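# Place the base on the conveyor belt, open side up

## Task

Put the base onto the conveyor belt so that its open side faces upward, then release it from the gripper.

## Robot and tools

Robot: two six-joint arms, left_arm and right_arm, each ending in a two-finger parallel gripper. The names are labels only and do not match the sides of a camera image. The left_arm root sits at (+0.045, +0.350, 0) m and the right_arm root at (-0.023, -0.276, 0) m. Joint ranges in rad, base to hand: waist -2.618..3.054, shoulder 0..3.142, elbow 0..3.142, wrist pitch -1.571..1.571, wrist yaw -1.571..1.571, wrist roll -2.094..2.094. Elbows cannot fully straighten.

Frame: all poses use one scene frame in metres. Origin is on the table surface midway between the arms, +z is up, +x points out across the table, and left_arm is on the +y side. Quaternions are written w first (qw, qx, qy, qz). Each gripper's fingers point along its own +z axis and close along its own y axis. end_effector_position is the point between the finger pads, roughly 1 cm behind the tips.

Row format (used by both motion tools): one flat list of 16 numbers covering both arms, even if only one moves: left x, y, z, qw, qx, qy, qz, opening, then right x, y, z, qw, qx, qy, qz, opening. x, y, z and the quaternion are an absolute target pose for that gripper in the scene frame, not an offset. Opening runs from -1 (closed) to +1 (fully open, 0.094 m). A row is refused if its position lies more than 0.6 m from that arm's last reported position along any axis of its gripper. Every control step the controller clips the commanded pose to within 70 mm and 16 degrees of the measured one; position wins over orientation if both cannot be met. Arms usually settle a centimetre or so short, mostly low. To hold an orientation, repeat the same quaternion each time rather than copying a drifted reading. For an arm that should stay still, resend its whole pose from the last result before it stopped, plus its intended opening.

execute_actions: argument actions is a list holding zero or one item; optional pictures (boolean) turns camera images on or off. An empty list just returns the state. An item {rows, steps} plays 1 to 15 rows, one per 1/30 s step; steps is at most 15 (default 15) and the last row repeats if rows run out. Once an action ends, each arm only finishes its last clipped pose, so a far target may need several calls. An item with only steps (up to 300) is a wait measured from the previous result, reply time included.

move: target is one 16-number row as above; speed is 0.002 to 0.5 m/s (default 0.25), with turning capped at twice that in rad/s. Both grippers follow straight paths that finish together in 0.5 to 10 s; longer paths are cut off at 10 s. Openings are applied at the start. Paths ignore obstacles and the other arm, grippers lag and can overshoot speed near full reach. The result adds a move: line giving the ending (done, off_target, moving, held, fault), any limits (paced = target clipped, held = some steps blocked), and each gripper's distance from its target.

wait: seconds, 0 to 10; sends nothing new.

zoom_image: camera is cam_head_left or cam_head_right; region is [x0, y0, x1, y1] in image pixels, origin top-left, at most 504 by 504.

read_manual: optional section, only "licences"; returns legal text and moves nothing.

finished_scene: scene is the integer number of the current scene; ends and grades it, cannot be undone. Call only after the base rests open side up on the belt and the gripper has let go. Replying with no tool call also ends things.

Results: a state line lists each arm's gripper position and quaternion (printed positions get less accurate at long reach). grip_measured is the finger opening on the command scale; the last value of Joint positions is the opening in metres. HELD marks steps that were not sent; a pose unreachable line names an arm whose command the clearance check altered or blocked. A Hand target line shows where each arm is being driven. FAULT lines report arm stops. MOTOR HOT appears from 75 °C; at 90 °C that arm halts 10 s, and at 100 °C it drops everything and falls, so avoid holding loads longer than needed. The simulation keeps running while you compose a reply.

Grasping: to hold, command an opening about 0.03 below the current grip_measured; a smaller gap grips more gently. Pads push about 50 to 62 N each, less on very thin parts.

Cameras: cam_head_left and cam_head_right, each 504x504, mounted high (about z 0.93 m) looking down at the table; calibration is given with the scene and may be slightly off.

Avoid: dropping the base, knocking anything off the table, slamming or pressing hard into things (faster moves and targets set deeper past contact push harder), and letting the arms collide or press on each other. Occasional outside tugs on held parts or loose objects can happen, so grip firmly and check the result after placing.

Each tool is called after ">>>" as name(argument=value, ...), one argument or row to a line, values as JSON.

## Session

>>> execute_actions(
  actions=[],
)

Scene clock: 0.00 s of 4480.00 s.
left_arm: end_effector_position=(+0.2191, +0.1439, +0.1175) grip_measured=+1.000 end_effector_quat_wxyz=(-0.141, -0.535, +0.702, -0.449) | right_arm: end_effector_position=(+0.4242, -0.0440, +0.1255) grip_measured=+1.000 end_effector_quat_wxyz=(+0.166, +0.845, -0.360, +0.359)
Joint positions: left_arm=[-0.474  0.827  0.391 -0.295  0.583 -2.067  0.094] | right_arm=[ 0.545  2.562  2.541 -1.551  0.814 -1.598  0.094]
Joint velocities: left_arm=[-0.002 -0.002  0.002 -0.066 -0.022 -0.037  0.   ] | right_arm=[ 0.002  0.002  0.007  0.022 -0.037 -0.037  0.   ]
Hand target (left_arm): +0.220, +0.143, +0.122; -0.139, -0.530, +0.703, -0.453
Hand target (right_arm): +0.425, -0.045, +0.133; +0.162, +0.842, -0.362, +0.365

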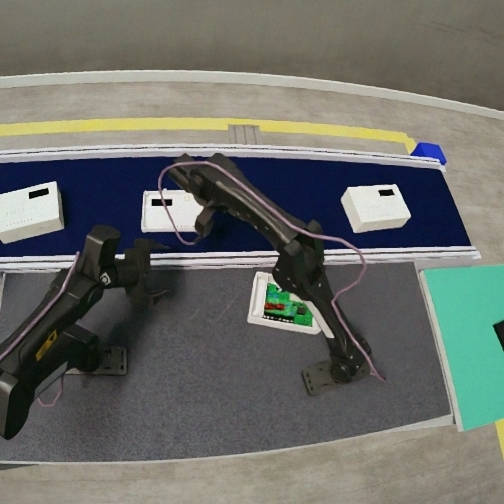

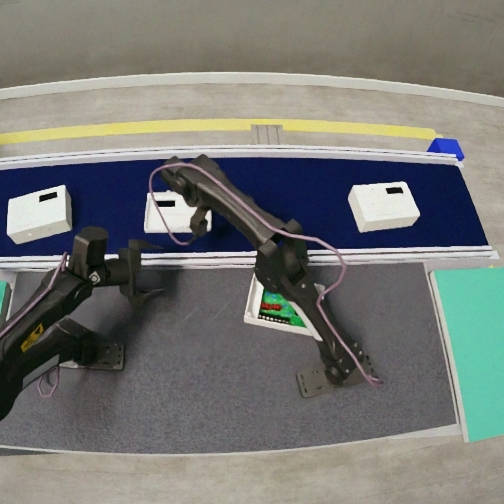

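>>> move(
  target=[0.2191,0.1439,0.1175,-0.141,-0.535,0.702,-0.449,1,0.3,-0.45,0.3,0,1,0,0,1],
)

Scene clock: 7.03 s of 4480.00 s.
left_arm: end_effector_position=(+0.2191, +0.1439, +0.1175) grip_measured=+1.000 end_effector_quat_wxyz=(-0.141, -0.535, +0.702, -0.449) | right_arm: end_effector_position=(+0.3123, -0.4473, +0.2898) grip_measured=+1.000 end_effector_quat_wxyz=(+0.208, +0.735, -0.597, +0.245)
Joint positions: left_arm=[-0.474  0.827  0.391 -0.295  0.583 -2.067  0.094] | right_arm=[-0.399  1.807  2.078 -1.556  0.597 -2.074  0.094]
Joint velocities: left_arm=[-0.017  0.002 -0.017 -0.007 -0.051 -0.051  0.   ] | right_arm=[-0.007 -0.012 -0.012 -0.007  0.022  0.037  0.   ]
Hand target (left_arm): +0.219, +0.144, +0.118; -0.141, -0.535, +0.702, -0.449
Hand target (right_arm): +0.308, -0.448, +0.301; +0.208, +0.733, -0.596, +0.254
Off the commanded pose (left_arm): 0.000 m, 0 deg.
Off the commanded pose (right_arm): 0.016 m, 85 deg; orientation clipped at the last step of the last action.
joint sent to its limit (right arm) — the command would take joint 4 (wrist pitch) past its lower limit and joint 6 (wrist roll) past its lower limit, so those joints were sent only as far as their limits.
After step 90, 1.37 s passed at rest.
move: off_target (right_arm); limits=paced

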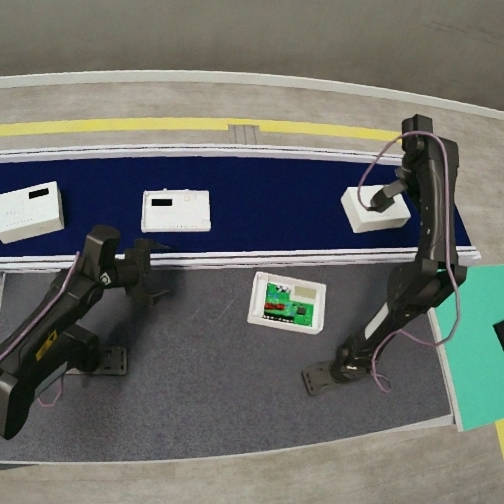

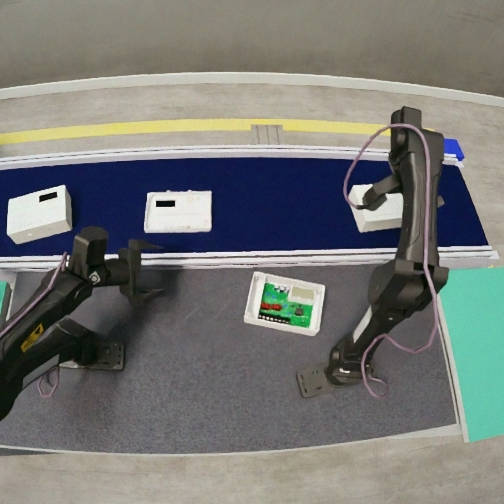

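>>> move(
  target=[0.2191,0.1439,0.1175,-0.141,-0.535,0.702,-0.449,1,0.18,-0.09,0.15,0,0,1,0,0],
)

Scene clock: 16.47 s of 4480.00 s.
left_arm: end_effector_position=(+0.2191, +0.1439, +0.1175) grip_measured=+1.000 end_effector_quat_wxyz=(-0.141, -0.535, +0.702, -0.449) | right_arm: end_effector_position=(+0.1732, -0.0948, +0.1531) grip_measured=+0.002 end_effector_quat_wxyz=(-0.014, +0.003, +1.000, -0.026)
Joint positions: left_arm=[-0.474  0.827  0.391 -0.295  0.583 -2.067  0.094] | right_arm=[ 0.562  1.606  1.439 -1.461  0.018  0.76   0.047]
Joint velocities: left_arm=[-0.012 -0.007  0.002 -0.066  0.007  0.037  0.   ] | right_arm=[ 0.012 -0.002  0.012 -0.051 -0.066  0.051 -0.001]
Hand target (left_arm): +0.219, +0.144, +0.118; -0.141, -0.535, +0.702, -0.449
Hand target (right_arm): +0.171, -0.093, +0.154; -0.007, +0.004, +1.000, -0.019
Off the commanded pose (left_arm): 0.000 m, 0 deg.
Off the commanded pose (right_arm): 0.009 m, 3 deg.
After step 90, 2.03 s passed at rest.
move: off_target (right_arm); limits=paced

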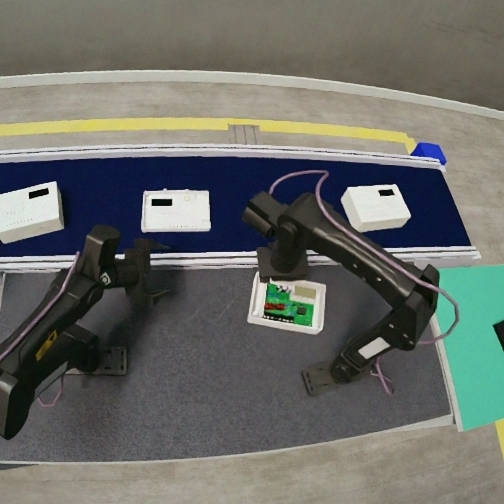

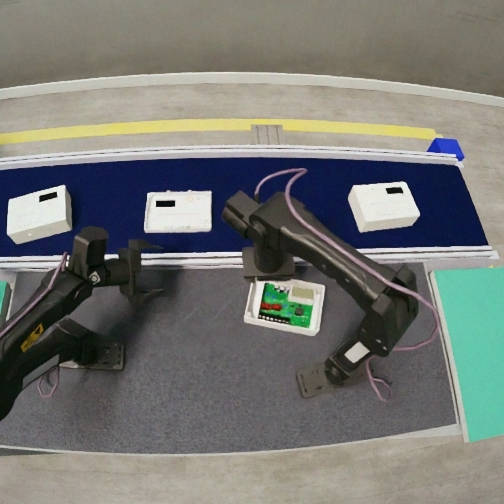

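Lower.

>>> move(
  target=[0.2191,0.1439,0.1175,-0.141,-0.535,0.702,-0.449,1,0.18,-0.09,0.07,0,0,1,0,0],
  speed=0.1,
)

Scene clock: 20.23 s of 4480.00 s.
left_arm: end_effector_position=(+0.2191, +0.1439, +0.1175) grip_measured=+1.000 end_effector_quat_wxyz=(-0.141, -0.535, +0.702, -0.449) | right_arm: end_effector_position=(+0.1775, -0.0906, +0.0730) grip_measured=+0.002 end_effector_quat_wxyz=(+0.000, -0.002, +1.000, -0.004)
Joint positions: left_arm=[-0.474  0.827  0.391 -0.295  0.583 -2.067  0.094] | right_arm=[ 0.554  1.606  1.121 -1.091  0.006  0.742  0.047]
Joint velocities: left_arm=[-0.002  0.012 -0.012 -0.022  0.022  0.037  0.   ] | right_arm=[ 0.002  0.002 -0.027 -0.066  0.007  0.095 -0.   ]
Hand target (left_arm): +0.219, +0.144, +0.118; -0.141, -0.535, +0.702, -0.449
Hand target (right_arm): +0.178, -0.091, +0.070; -0.001, -0.000, +1.000, +0.000
Off the commanded pose (left_arm): 0.000 m, 0 deg.
Off the commanded pose (right_arm): 0.004 m, 0 deg.
move: done

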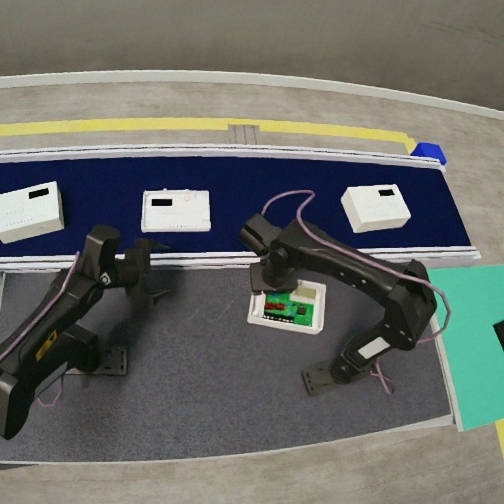

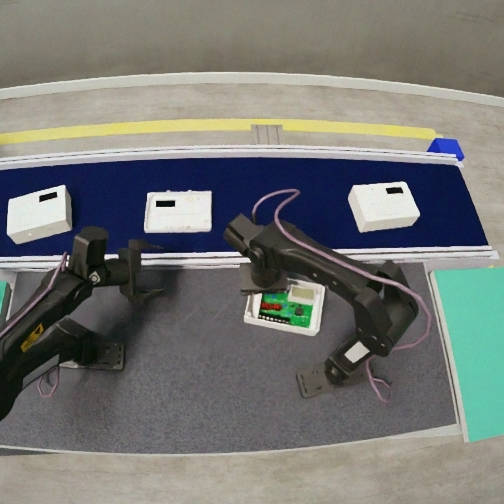

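>>> move(
  target=[0.2191,0.1439,0.1175,-0.141,-0.535,0.702,-0.449,1,0.18,-0.09,0.03,0,0,1,0,0],
  speed=0.05,
)

>>> move(
  target=[0.2191,0.1439,0.1175,-0.141,-0.535,0.702,-0.449,1,0.18,-0.09,0.03,0,0,1,0,-1],
)

Scene clock: 25.13 s of 4480.00 s.
left_arm: end_effector_position=(+0.2191, +0.1439, +0.1175) grip_measured=+1.000 end_effector_quat_wxyz=(-0.141, -0.535, +0.702, -0.449) | right_arm: end_effector_position=(+0.1783, -0.0894, +0.0446) grip_measured=+0.001 end_effector_quat_wxyz=(+0.002, -0.002, +1.000, -0.000)
Joint positions: left_arm=[-0.474  0.827  0.391 -0.295  0.583 -2.067  0.094] | right_arm=[ 0.554  1.637  1.036 -0.967  0.003  0.741  0.047]
Joint velocities: left_arm=[-0.007 -0.002  0.002 -0.022  0.037  0.051  0.   ] | right_arm=[-0.022 -0.002 -0.007 -0.007 -0.037 -0.022  0.   ]
Hand target (left_arm): +0.219, +0.144, +0.118; -0.141, -0.535, +0.702, -0.449
Hand target (right_arm): +0.179, -0.091, +0.031; -0.000, +0.000, +1.000, -0.000
Off the commanded pose (left_arm): 0.000 m, 0 deg.
Off the commanded pose (right_arm): 0.015 m, 0 deg.
After step 90, 0.80 s passed at rest.
move: off_target (right_arm)

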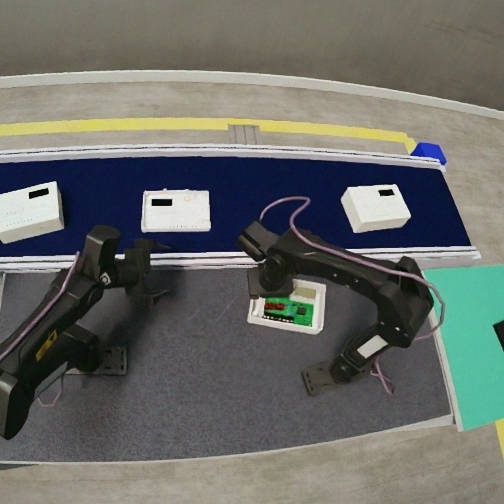

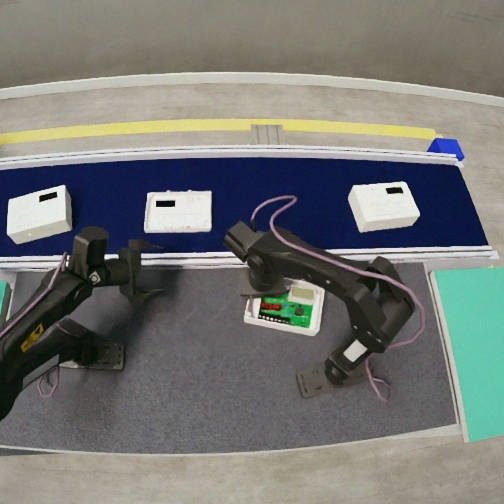

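Scene clock: 25.87 s of 4480.00 s.
left_arm: end_effector_position=(+0.2191, +0.1439, +0.1175) grip_measured=+1.000 end_effector_quat_wxyz=(-0.141, -0.535, +0.702, -0.449) | right_arm: end_effector_position=(+0.1782, -0.0876, +0.0347) grip_measured=-0.990 end_effector_quat_wxyz=(-0.001, -0.002, +1.000, +0.002)
Joint positions: left_arm=[-0.474  0.827  0.391 -0.295  0.583 -2.067  0.094] | right_arm=[ 0.554  1.658  1.017 -0.93  -0.004  0.741  0.   ]
Joint velocities: left_arm=[-0.007 -0.012 -0.002 -0.037 -0.007 -0.007  0.   ] | right_arm=[ 0.002  0.007  0.012  0.007 -0.037 -0.022 -0.001]
Hand target (left_arm): +0.219, +0.144, +0.118; -0.141, -0.535, +0.702, -0.449
Hand target (right_arm): +0.180, -0.090, +0.030; -0.000, +0.000, +1.000, +0.000
Off the commanded pose (left_arm): 0.000 m, 0 deg.
Off the commanded pose (right_arm): 0.006 m, 0 deg.
move: done

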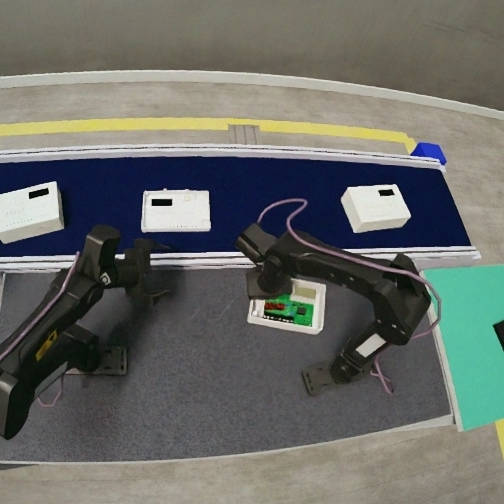

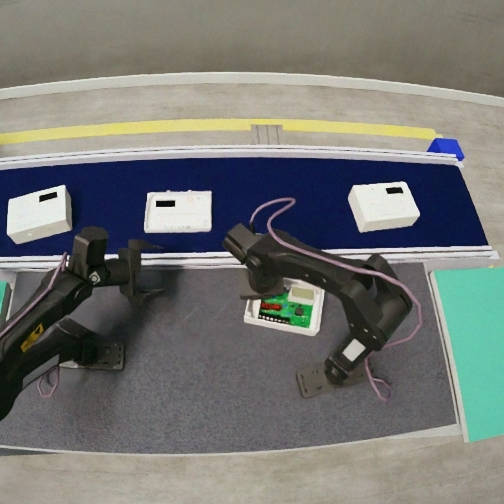

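>>> move(
  target=[0.2191,0.1439,0.1175,-0.141,-0.535,0.702,-0.449,1,0.18,-0.09,0.09,0,0,1,0,0],
  speed=0.1,
)

>>> move(
  target=[0.2191,0.1439,0.1175,-0.141,-0.535,0.702,-0.449,1,0.18,-0.068,0.08,0,0,1,0,0],
  speed=0.1,
)

>>> move(
  target=[0.2191,0.1439,0.1175,-0.141,-0.535,0.702,-0.449,1,0.18,-0.068,0.03,0,0,1,0,0],
  speed=0.05,
)

Scene clock: 33.43 s of 4480.00 s.
left_arm: end_effector_position=(+0.2191, +0.1439, +0.1175) grip_measured=+1.000 end_effector_quat_wxyz=(-0.141, -0.535, +0.702, -0.449) | right_arm: end_effector_position=(+0.1757, -0.0885, +0.0751) grip_measured=-0.566 end_effector_quat_wxyz=(-0.014, +0.000, +1.000, -0.004)
Joint positions: left_arm=[-0.474  0.827  0.391 -0.295  0.583 -2.067  0.094] | right_arm=[ 0.553  1.623  1.148 -1.121 -0.013  0.744  0.02 ]
Joint velocities: left_arm=[-0.017 -0.012 -0.002  0.007  0.037 -0.11   0.   ] | right_arm=[-0.027  0.012 -0.017  0.007  0.007 -0.037 -0.002]
Hand target (left_arm): +0.219, +0.144, +0.118; -0.141, -0.535, +0.702, -0.449
Hand target (right_arm): +0.181, -0.089, +0.089; +0.000, +0.000, +1.000, +0.000
Off the commanded pose (left_arm): 0.000 m, 0 deg.
Off the commanded pose (right_arm): 0.016 m, 2 deg.
After step 90, 3.43 s passed at rest.
move: off_target (right_arm)

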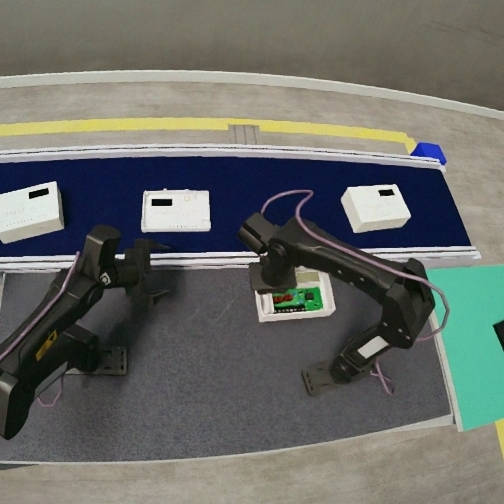

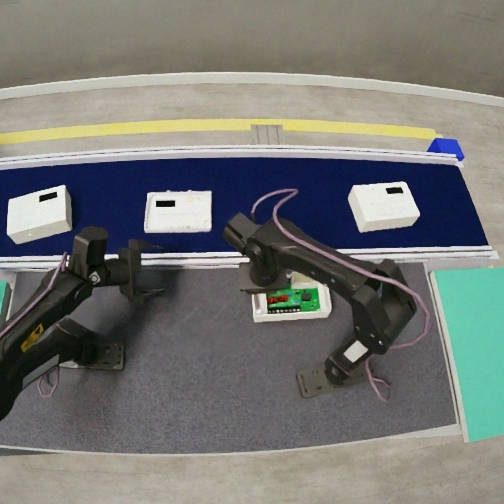

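Scene clock: 34.23 s of 4480.00 s.
left_arm: end_effector_position=(+0.2191, +0.1439, +0.1175) grip_measured=+1.000 end_effector_quat_wxyz=(-0.141, -0.535, +0.702, -0.449) | right_arm: end_effector_position=(+0.1718, -0.0747, +0.0709) grip_measured=-0.566 end_effector_quat_wxyz=(-0.017, -0.001, +1.000, -0.006)
Joint positions: left_arm=[-0.474  0.827  0.391 -0.295  0.583 -2.067  0.094] | right_arm=[ 0.596  1.659  1.169 -1.113 -0.017  0.786  0.02 ]
Joint velocities: left_arm=[ 0.002 -0.007 -0.022  0.022 -0.037 -0.051  0.   ] | right_arm=[-0.017  0.012  0.012 -0.022 -0.066 -0.037 -0.001]
Hand target (left_arm): +0.219, +0.144, +0.118; -0.141, -0.535, +0.702, -0.449
Hand target (right_arm): +0.180, -0.068, +0.080; +0.000, -0.000, +1.000, -0.000
Off the commanded pose (left_arm): 0.000 m, 0 deg.
Off the commanded pose (right_arm): 0.014 m, 2 deg.
move: off_target (right_arm)

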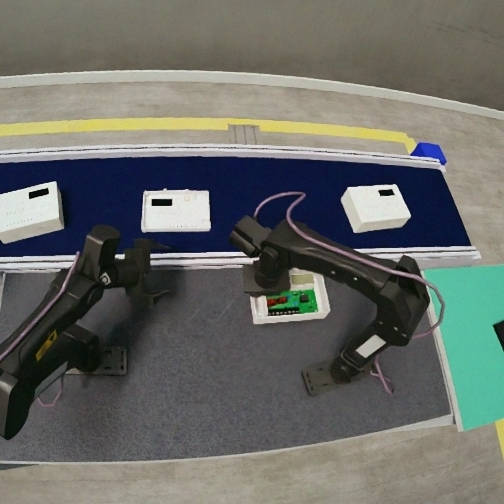

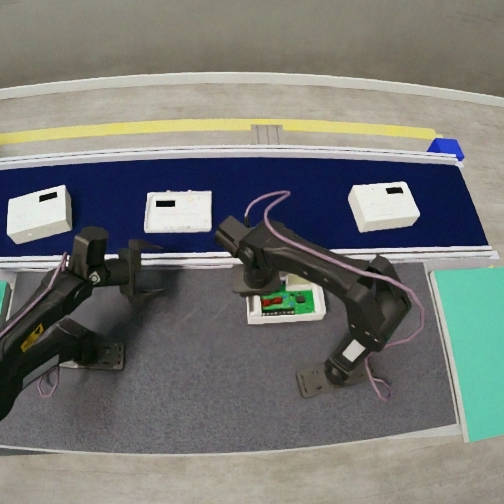

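Scene clock: 35.30 s of 4480.00 s.
left_arm: end_effector_position=(+0.2191, +0.1439, +0.1175) grip_measured=+1.000 end_effector_quat_wxyz=(-0.141, -0.535, +0.702, -0.449) | right_arm: end_effector_position=(+0.1741, -0.0706, +0.0405) grip_measured=-0.566 end_effector_quat_wxyz=(-0.015, +0.000, +1.000, +0.000)
Joint positions: left_arm=[-0.474  0.827  0.391 -0.295  0.583 -2.067  0.094] | right_arm=[ 0.597  1.701  1.09  -0.98  -0.022  0.788  0.02 ]
Joint velocities: left_arm=[ 0.002  0.012 -0.007 -0.022 -0.095  0.022  0.   ] | right_arm=[-0.027 -0.007  0.007 -0.081 -0.037  0.007 -0.001]
Hand target (left_arm): +0.219, +0.144, +0.118; -0.141, -0.535, +0.702, -0.449
Hand target (right_arm): +0.179, -0.069, +0.030; -0.001, -0.000, +1.000, -0.000
Off the commanded pose (left_arm): 0.000 m, 0 deg.
Off the commanded pose (right_arm): 0.012 m, 2 deg.
move: off_target (right_arm)

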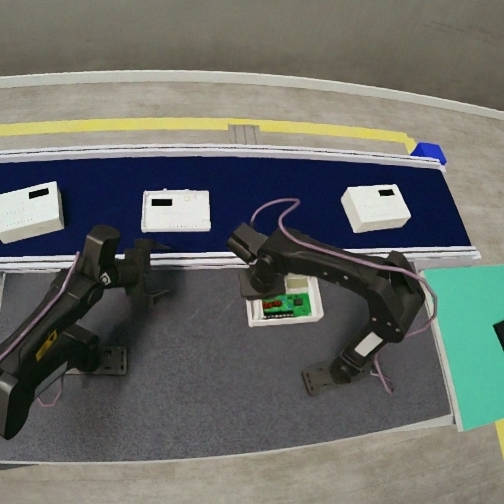

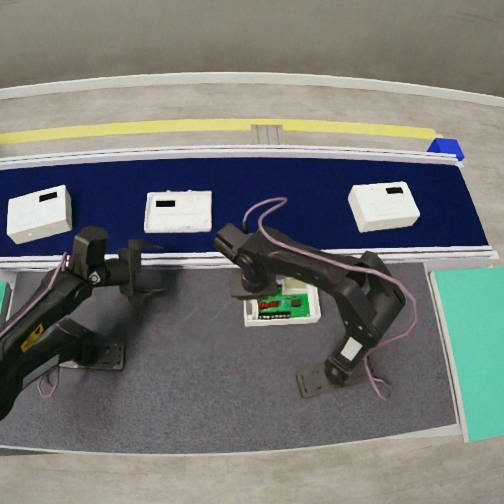

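>>> move(
  target=[0.2191,0.1439,0.1175,-0.141,-0.535,0.702,-0.449,1,0.18,-0.068,0.16,0,0,1,0,0],
  speed=0.1,
)

>>> move(
  target=[0.2191,0.1439,0.1175,-0.141,-0.535,0.702,-0.449,1,0.43,-0.09,0.16,0,0,1,0,0],
  speed=0.12,
)

Scene clock: 41.20 s of 4480.00 s.
left_arm: end_effector_position=(+0.2191, +0.1439, +0.1175) grip_measured=+1.000 end_effector_quat_wxyz=(-0.141, -0.535, +0.702, -0.449) | right_arm: end_effector_position=(+0.1803, -0.0638, +0.1451) grip_measured=-0.566 end_effector_quat_wxyz=(-0.016, +0.001, +1.000, +0.001)
Joint positions: left_arm=[-0.474  0.827  0.391 -0.295  0.583 -2.067  0.094] | right_arm=[ 0.597  1.673  1.481 -1.401 -0.025  0.79   0.02 ]
Joint velocities: left_arm=[-0.012  0.007  0.017 -0.051 -0.037 -0.022  0.   ] | right_arm=[-0.012 -0.007 -0.007 -0.037 -0.066  0.007  0.001]
Hand target (left_arm): +0.219, +0.144, +0.118; -0.141, -0.535, +0.702, -0.449
Hand target (right_arm): +0.182, -0.066, +0.159; +0.000, +0.000, +1.000, +0.000
Off the commanded pose (left_arm): 0.000 m, 0 deg.
Off the commanded pose (right_arm): 0.015 m, 2 deg.
After step 90, 1.10 s passed at rest.
move: off_target (right_arm)

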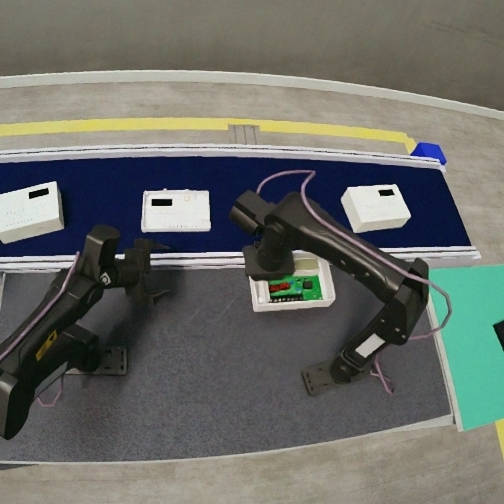

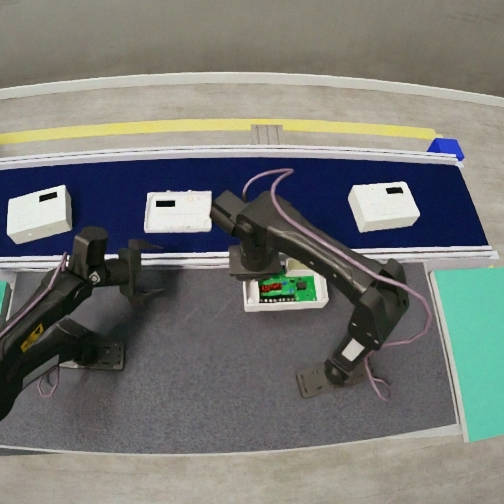

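Scene clock: 43.67 s of 4480.00 s.
left_arm: end_effector_position=(+0.2191, +0.1439, +0.1175) grip_measured=+1.000 end_effector_quat_wxyz=(-0.141, -0.535, +0.702, -0.449) | right_arm: end_effector_position=(+0.4270, -0.0834, +0.1390) grip_measured=-0.566 end_effector_quat_wxyz=(+0.060, +0.004, +0.997, +0.043)
Joint positions: left_arm=[-0.474  0.827  0.391 -0.295  0.583 -2.067  0.094] | right_arm=[ 0.198  2.425  2.561 -1.564 -0.033  0.401  0.02 ]
Joint velocities: left_arm=[-0.012  0.007  0.012 -0.007  0.037 -0.051  0.   ] | right_arm=[ 0.002 -0.002  0.032  0.007 -0.022 -0.022  0.   ]
Hand target (left_arm): +0.219, +0.144, +0.118; -0.141, -0.535, +0.702, -0.449
Hand target (right_arm): +0.431, -0.086, +0.156; +0.082, +0.000, +0.996, +0.043
Off the commanded pose (left_arm): 0.000 m, 0 deg.
Off the commanded pose (right_arm): 0.022 m, 8 deg.
joint sent to its limit (right arm) — the command would take joint 4 (wrist pitch) past its lower limit, so that joint was sent only as far as its limit.
move: off_target (right_arm)

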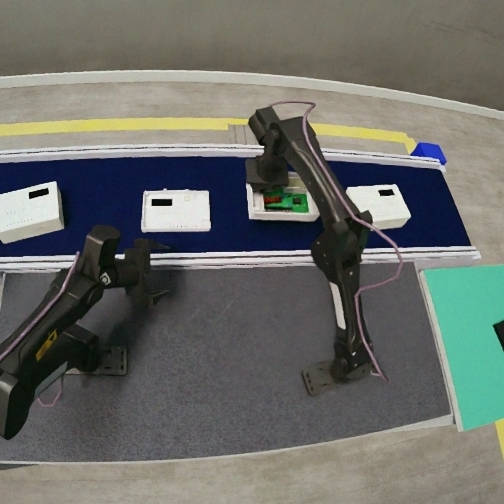

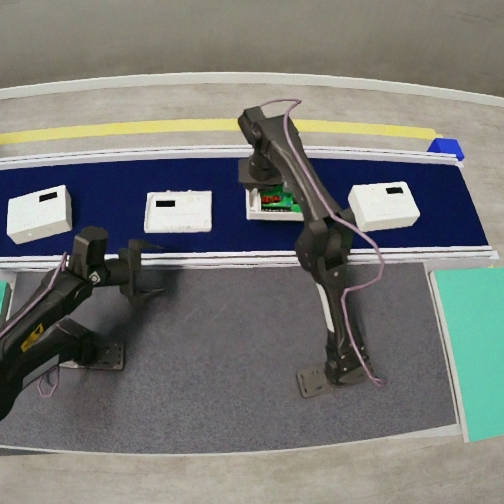

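>>> move(
  target=[0.2191,0.1439,0.1175,-0.141,-0.535,0.702,-0.449,1,0.43,-0.09,0.07,0,0,1,0,0],
  speed=0.05,
)

Scene clock: 47.93 s of 4480.00 s.
left_arm: end_effector_position=(+0.2191, +0.1439, +0.1175) grip_measured=+1.000 end_effector_quat_wxyz=(-0.141, -0.535, +0.702, -0.449) | right_arm: end_effector_position=(+0.4242, -0.0849, +0.0625) grip_measured=-0.566 end_effector_quat_wxyz=(-0.016, +0.003, +1.000, +0.011)
Joint positions: left_arm=[-0.474  0.827  0.391 -0.295  0.583 -2.067  0.094] | right_arm=[ 0.198  2.589  2.562 -1.565 -0.031  0.396  0.02 ]
Joint velocities: left_arm=[-0.002 -0.012  0.002  0.066 -0.066 -0.007  0.   ] | right_arm=[-0.002  0.002  0.007  0.022 -0.007 -0.007 -0.   ]
Hand target (left_arm): +0.219, +0.144, +0.118; -0.141, -0.535, +0.702, -0.449
Hand target (right_arm): +0.428, -0.091, +0.070; +0.000, +0.001, +1.000, -0.001
Off the commanded pose (left_arm): 0.000 m, 0 deg.
Off the commanded pose (right_arm): 0.011 m, 2 deg.
move: off_target (right_arm)

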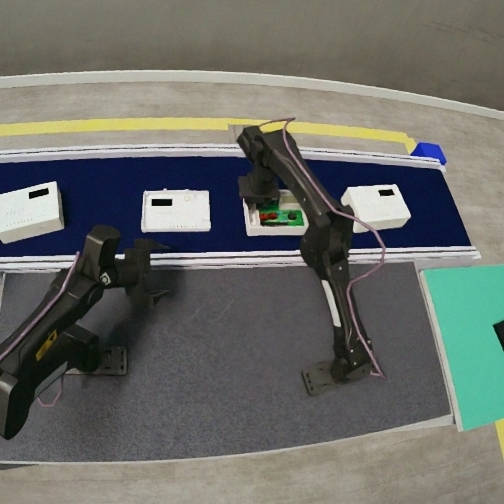

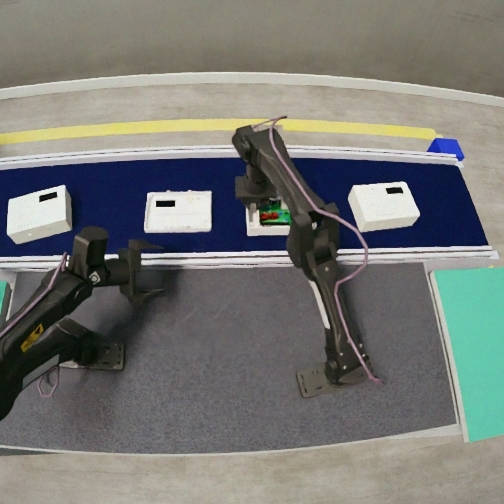

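>>> move(
  target=[0.2191,0.1439,0.1175,-0.141,-0.535,0.702,-0.449,1,0.43,-0.09,0.05,0,0,1,0,0],
  speed=0.03,
)

>>> move(
  target=[0.2191,0.1439,0.1175,-0.141,-0.535,0.702,-0.449,1,0.43,-0.09,0.05,0,0,1,0,-1],
)

>>> move(
  target=[0.2191,0.1439,0.1175,-0.141,-0.535,0.702,-0.449,1,0.4,-0.09,0.16,0,0,1,0,-1],
  speed=0.1,
)

>>> finished_scene(
  scene=1,
)

Scene clock: 53.97 s of 4480.00 s.
left_arm: end_effector_position=(+0.2191, +0.1439, +0.1175) grip_measured=+1.000 end_effector_quat_wxyz=(-0.141, -0.535, +0.702, -0.449) | right_arm: end_effector_position=(+0.4219, -0.0856, +0.0506) grip_measured=-0.564 end_effector_quat_wxyz=(-0.020, +0.003, +1.000, +0.009)
Joint positions: left_arm=[-0.474  0.827  0.391 -0.295  0.583 -2.067  0.094] | right_arm=[ 0.198  2.566  2.472 -1.507 -0.033  0.396  0.02 ]
Joint velocities: left_arm=[ 0.012 -0.017 -0.012 -0.066 -0.007  0.095  0.   ] | right_arm=[-0.007 -0.002 -0.032  0.007 -0.037  0.022  0.001]
Hand target (left_arm): +0.219, +0.144, +0.118; -0.141, -0.535, +0.702, -0.449
Hand target (right_arm): +0.429, -0.090, +0.050; -0.002, +0.000, +1.000, -0.000
Off the commanded pose (left_arm): 0.000 m, 0 deg.
Off the commanded pose (right_arm): 0.009 m, 3 deg.
After step 90, 2.17 s passed at rest.
move: off_target (right_arm)

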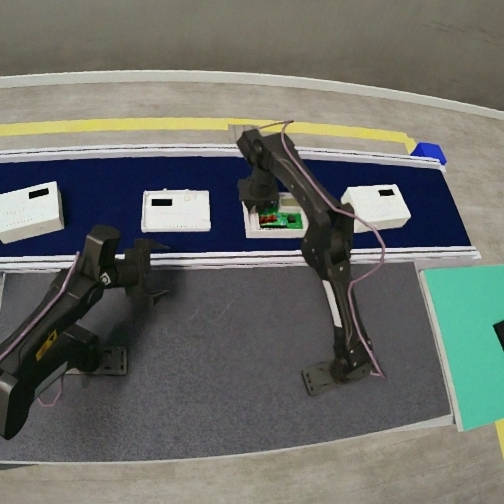

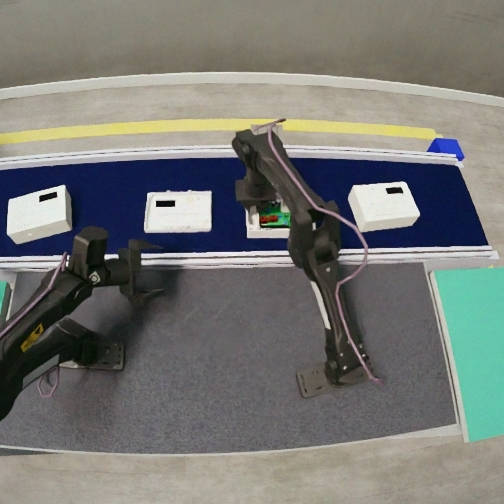

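Scene clock: 54.73 s of 4480.00 s.
left_arm: end_effector_position=(+0.2191, +0.1439, +0.1175) grip_measured=+1.000 end_effector_quat_wxyz=(-0.141, -0.535, +0.702, -0.449) | right_arm: end_effector_position=(+0.4280, -0.0863, +0.0493) grip_measured=-0.990 end_effector_quat_wxyz=(-0.007, +0.001, +1.000, +0.006)
Joint positions: left_arm=[-0.474  0.827  0.391 -0.295  0.583 -2.067  0.094] | right_arm=[ 0.198  2.566  2.467 -1.481 -0.016  0.392  0.   ]
Joint velocities: left_arm=[ 0.002 -0.002  0.007 -0.022  0.022 -0.022  0.   ] | right_arm=[-0.002 -0.007 -0.076 -0.022  0.007  0.007 -0.001]
Hand target (left_arm): +0.219, +0.144, +0.118; -0.141, -0.535, +0.702, -0.449
Hand target (right_arm): +0.430, -0.090, +0.050; -0.001, -0.000, +1.000, +0.000
Off the commanded pose (left_arm): 0.000 m, 0 deg.
Off the commanded pose (right_arm): 0.004 m, 1 deg.
move: done

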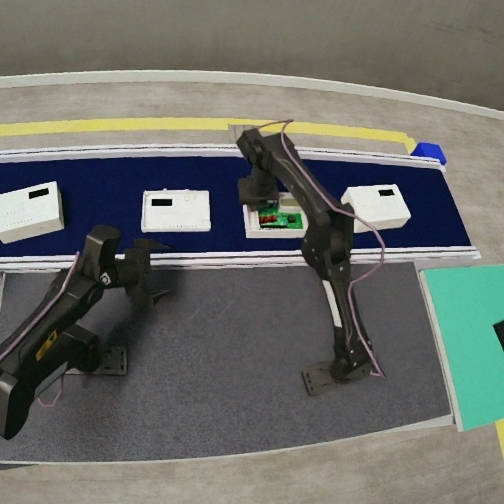

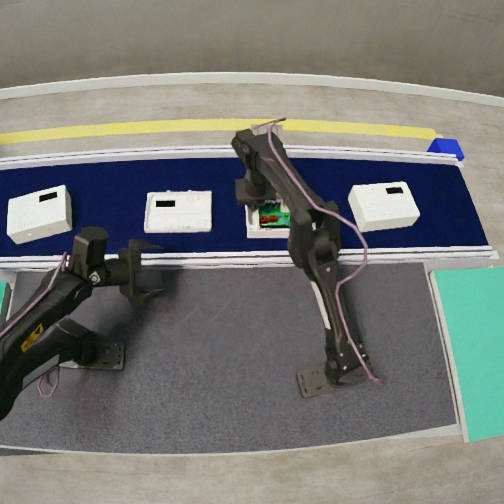

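Scene clock: 56.27 s of 4480.00 s.
left_arm: end_effector_position=(+0.2191, +0.1439, +0.1175) grip_measured=+1.000 end_effector_quat_wxyz=(-0.141, -0.535, +0.702, -0.449) | right_arm: end_effector_position=(+0.4096, -0.0877, +0.1579) grip_measured=-0.990 end_effector_quat_wxyz=(+0.064, +0.000, +0.997, +0.035)
Joint positions: left_arm=[-0.474  0.827  0.391 -0.295  0.583 -2.067  0.094] | right_arm=[ 0.211  2.326  2.463 -1.563 -0.014  0.404  0.   ]
Joint velocities: left_arm=[-0.002  0.017  0.002 -0.066 -0.066  0.051  0.   ] | right_arm=[ 0.007 -0.012 -0.007  0.051  0.066 -0.022  0.   ]
Hand target (left_arm): +0.219, +0.144, +0.118; -0.141, -0.535, +0.702, -0.449
Hand target (right_arm): +0.402, -0.090, +0.160; +0.059, -0.001, +0.998, +0.025
Off the commanded pose (left_arm): 0.000 m, 0 deg.
Off the commanded pose (right_arm): 0.010 m, 8 deg.
joint sent to its limit (right arm) — the command would take joint 4 (wrist pitch) past its lower limit, so that joint was sent only as far as its limit.
move: off_target (right_arm)

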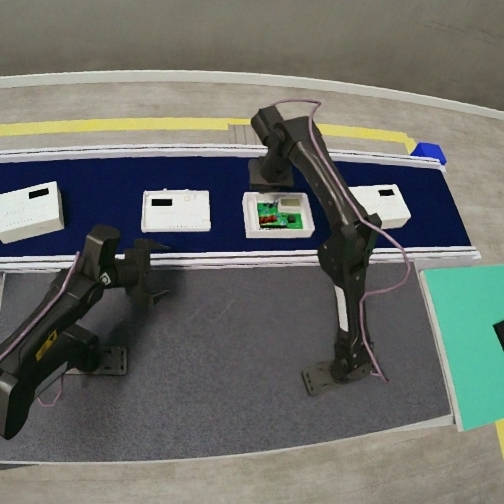

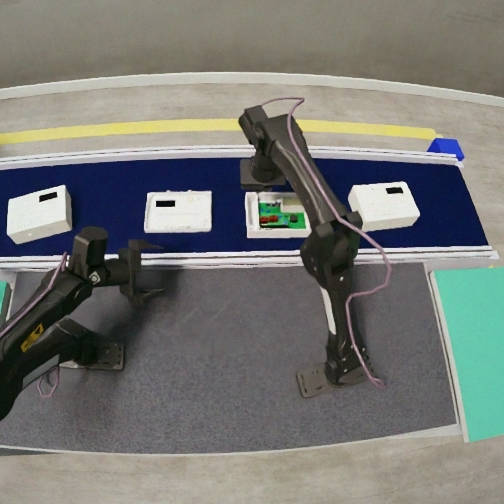

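The scene is finished: the task was done.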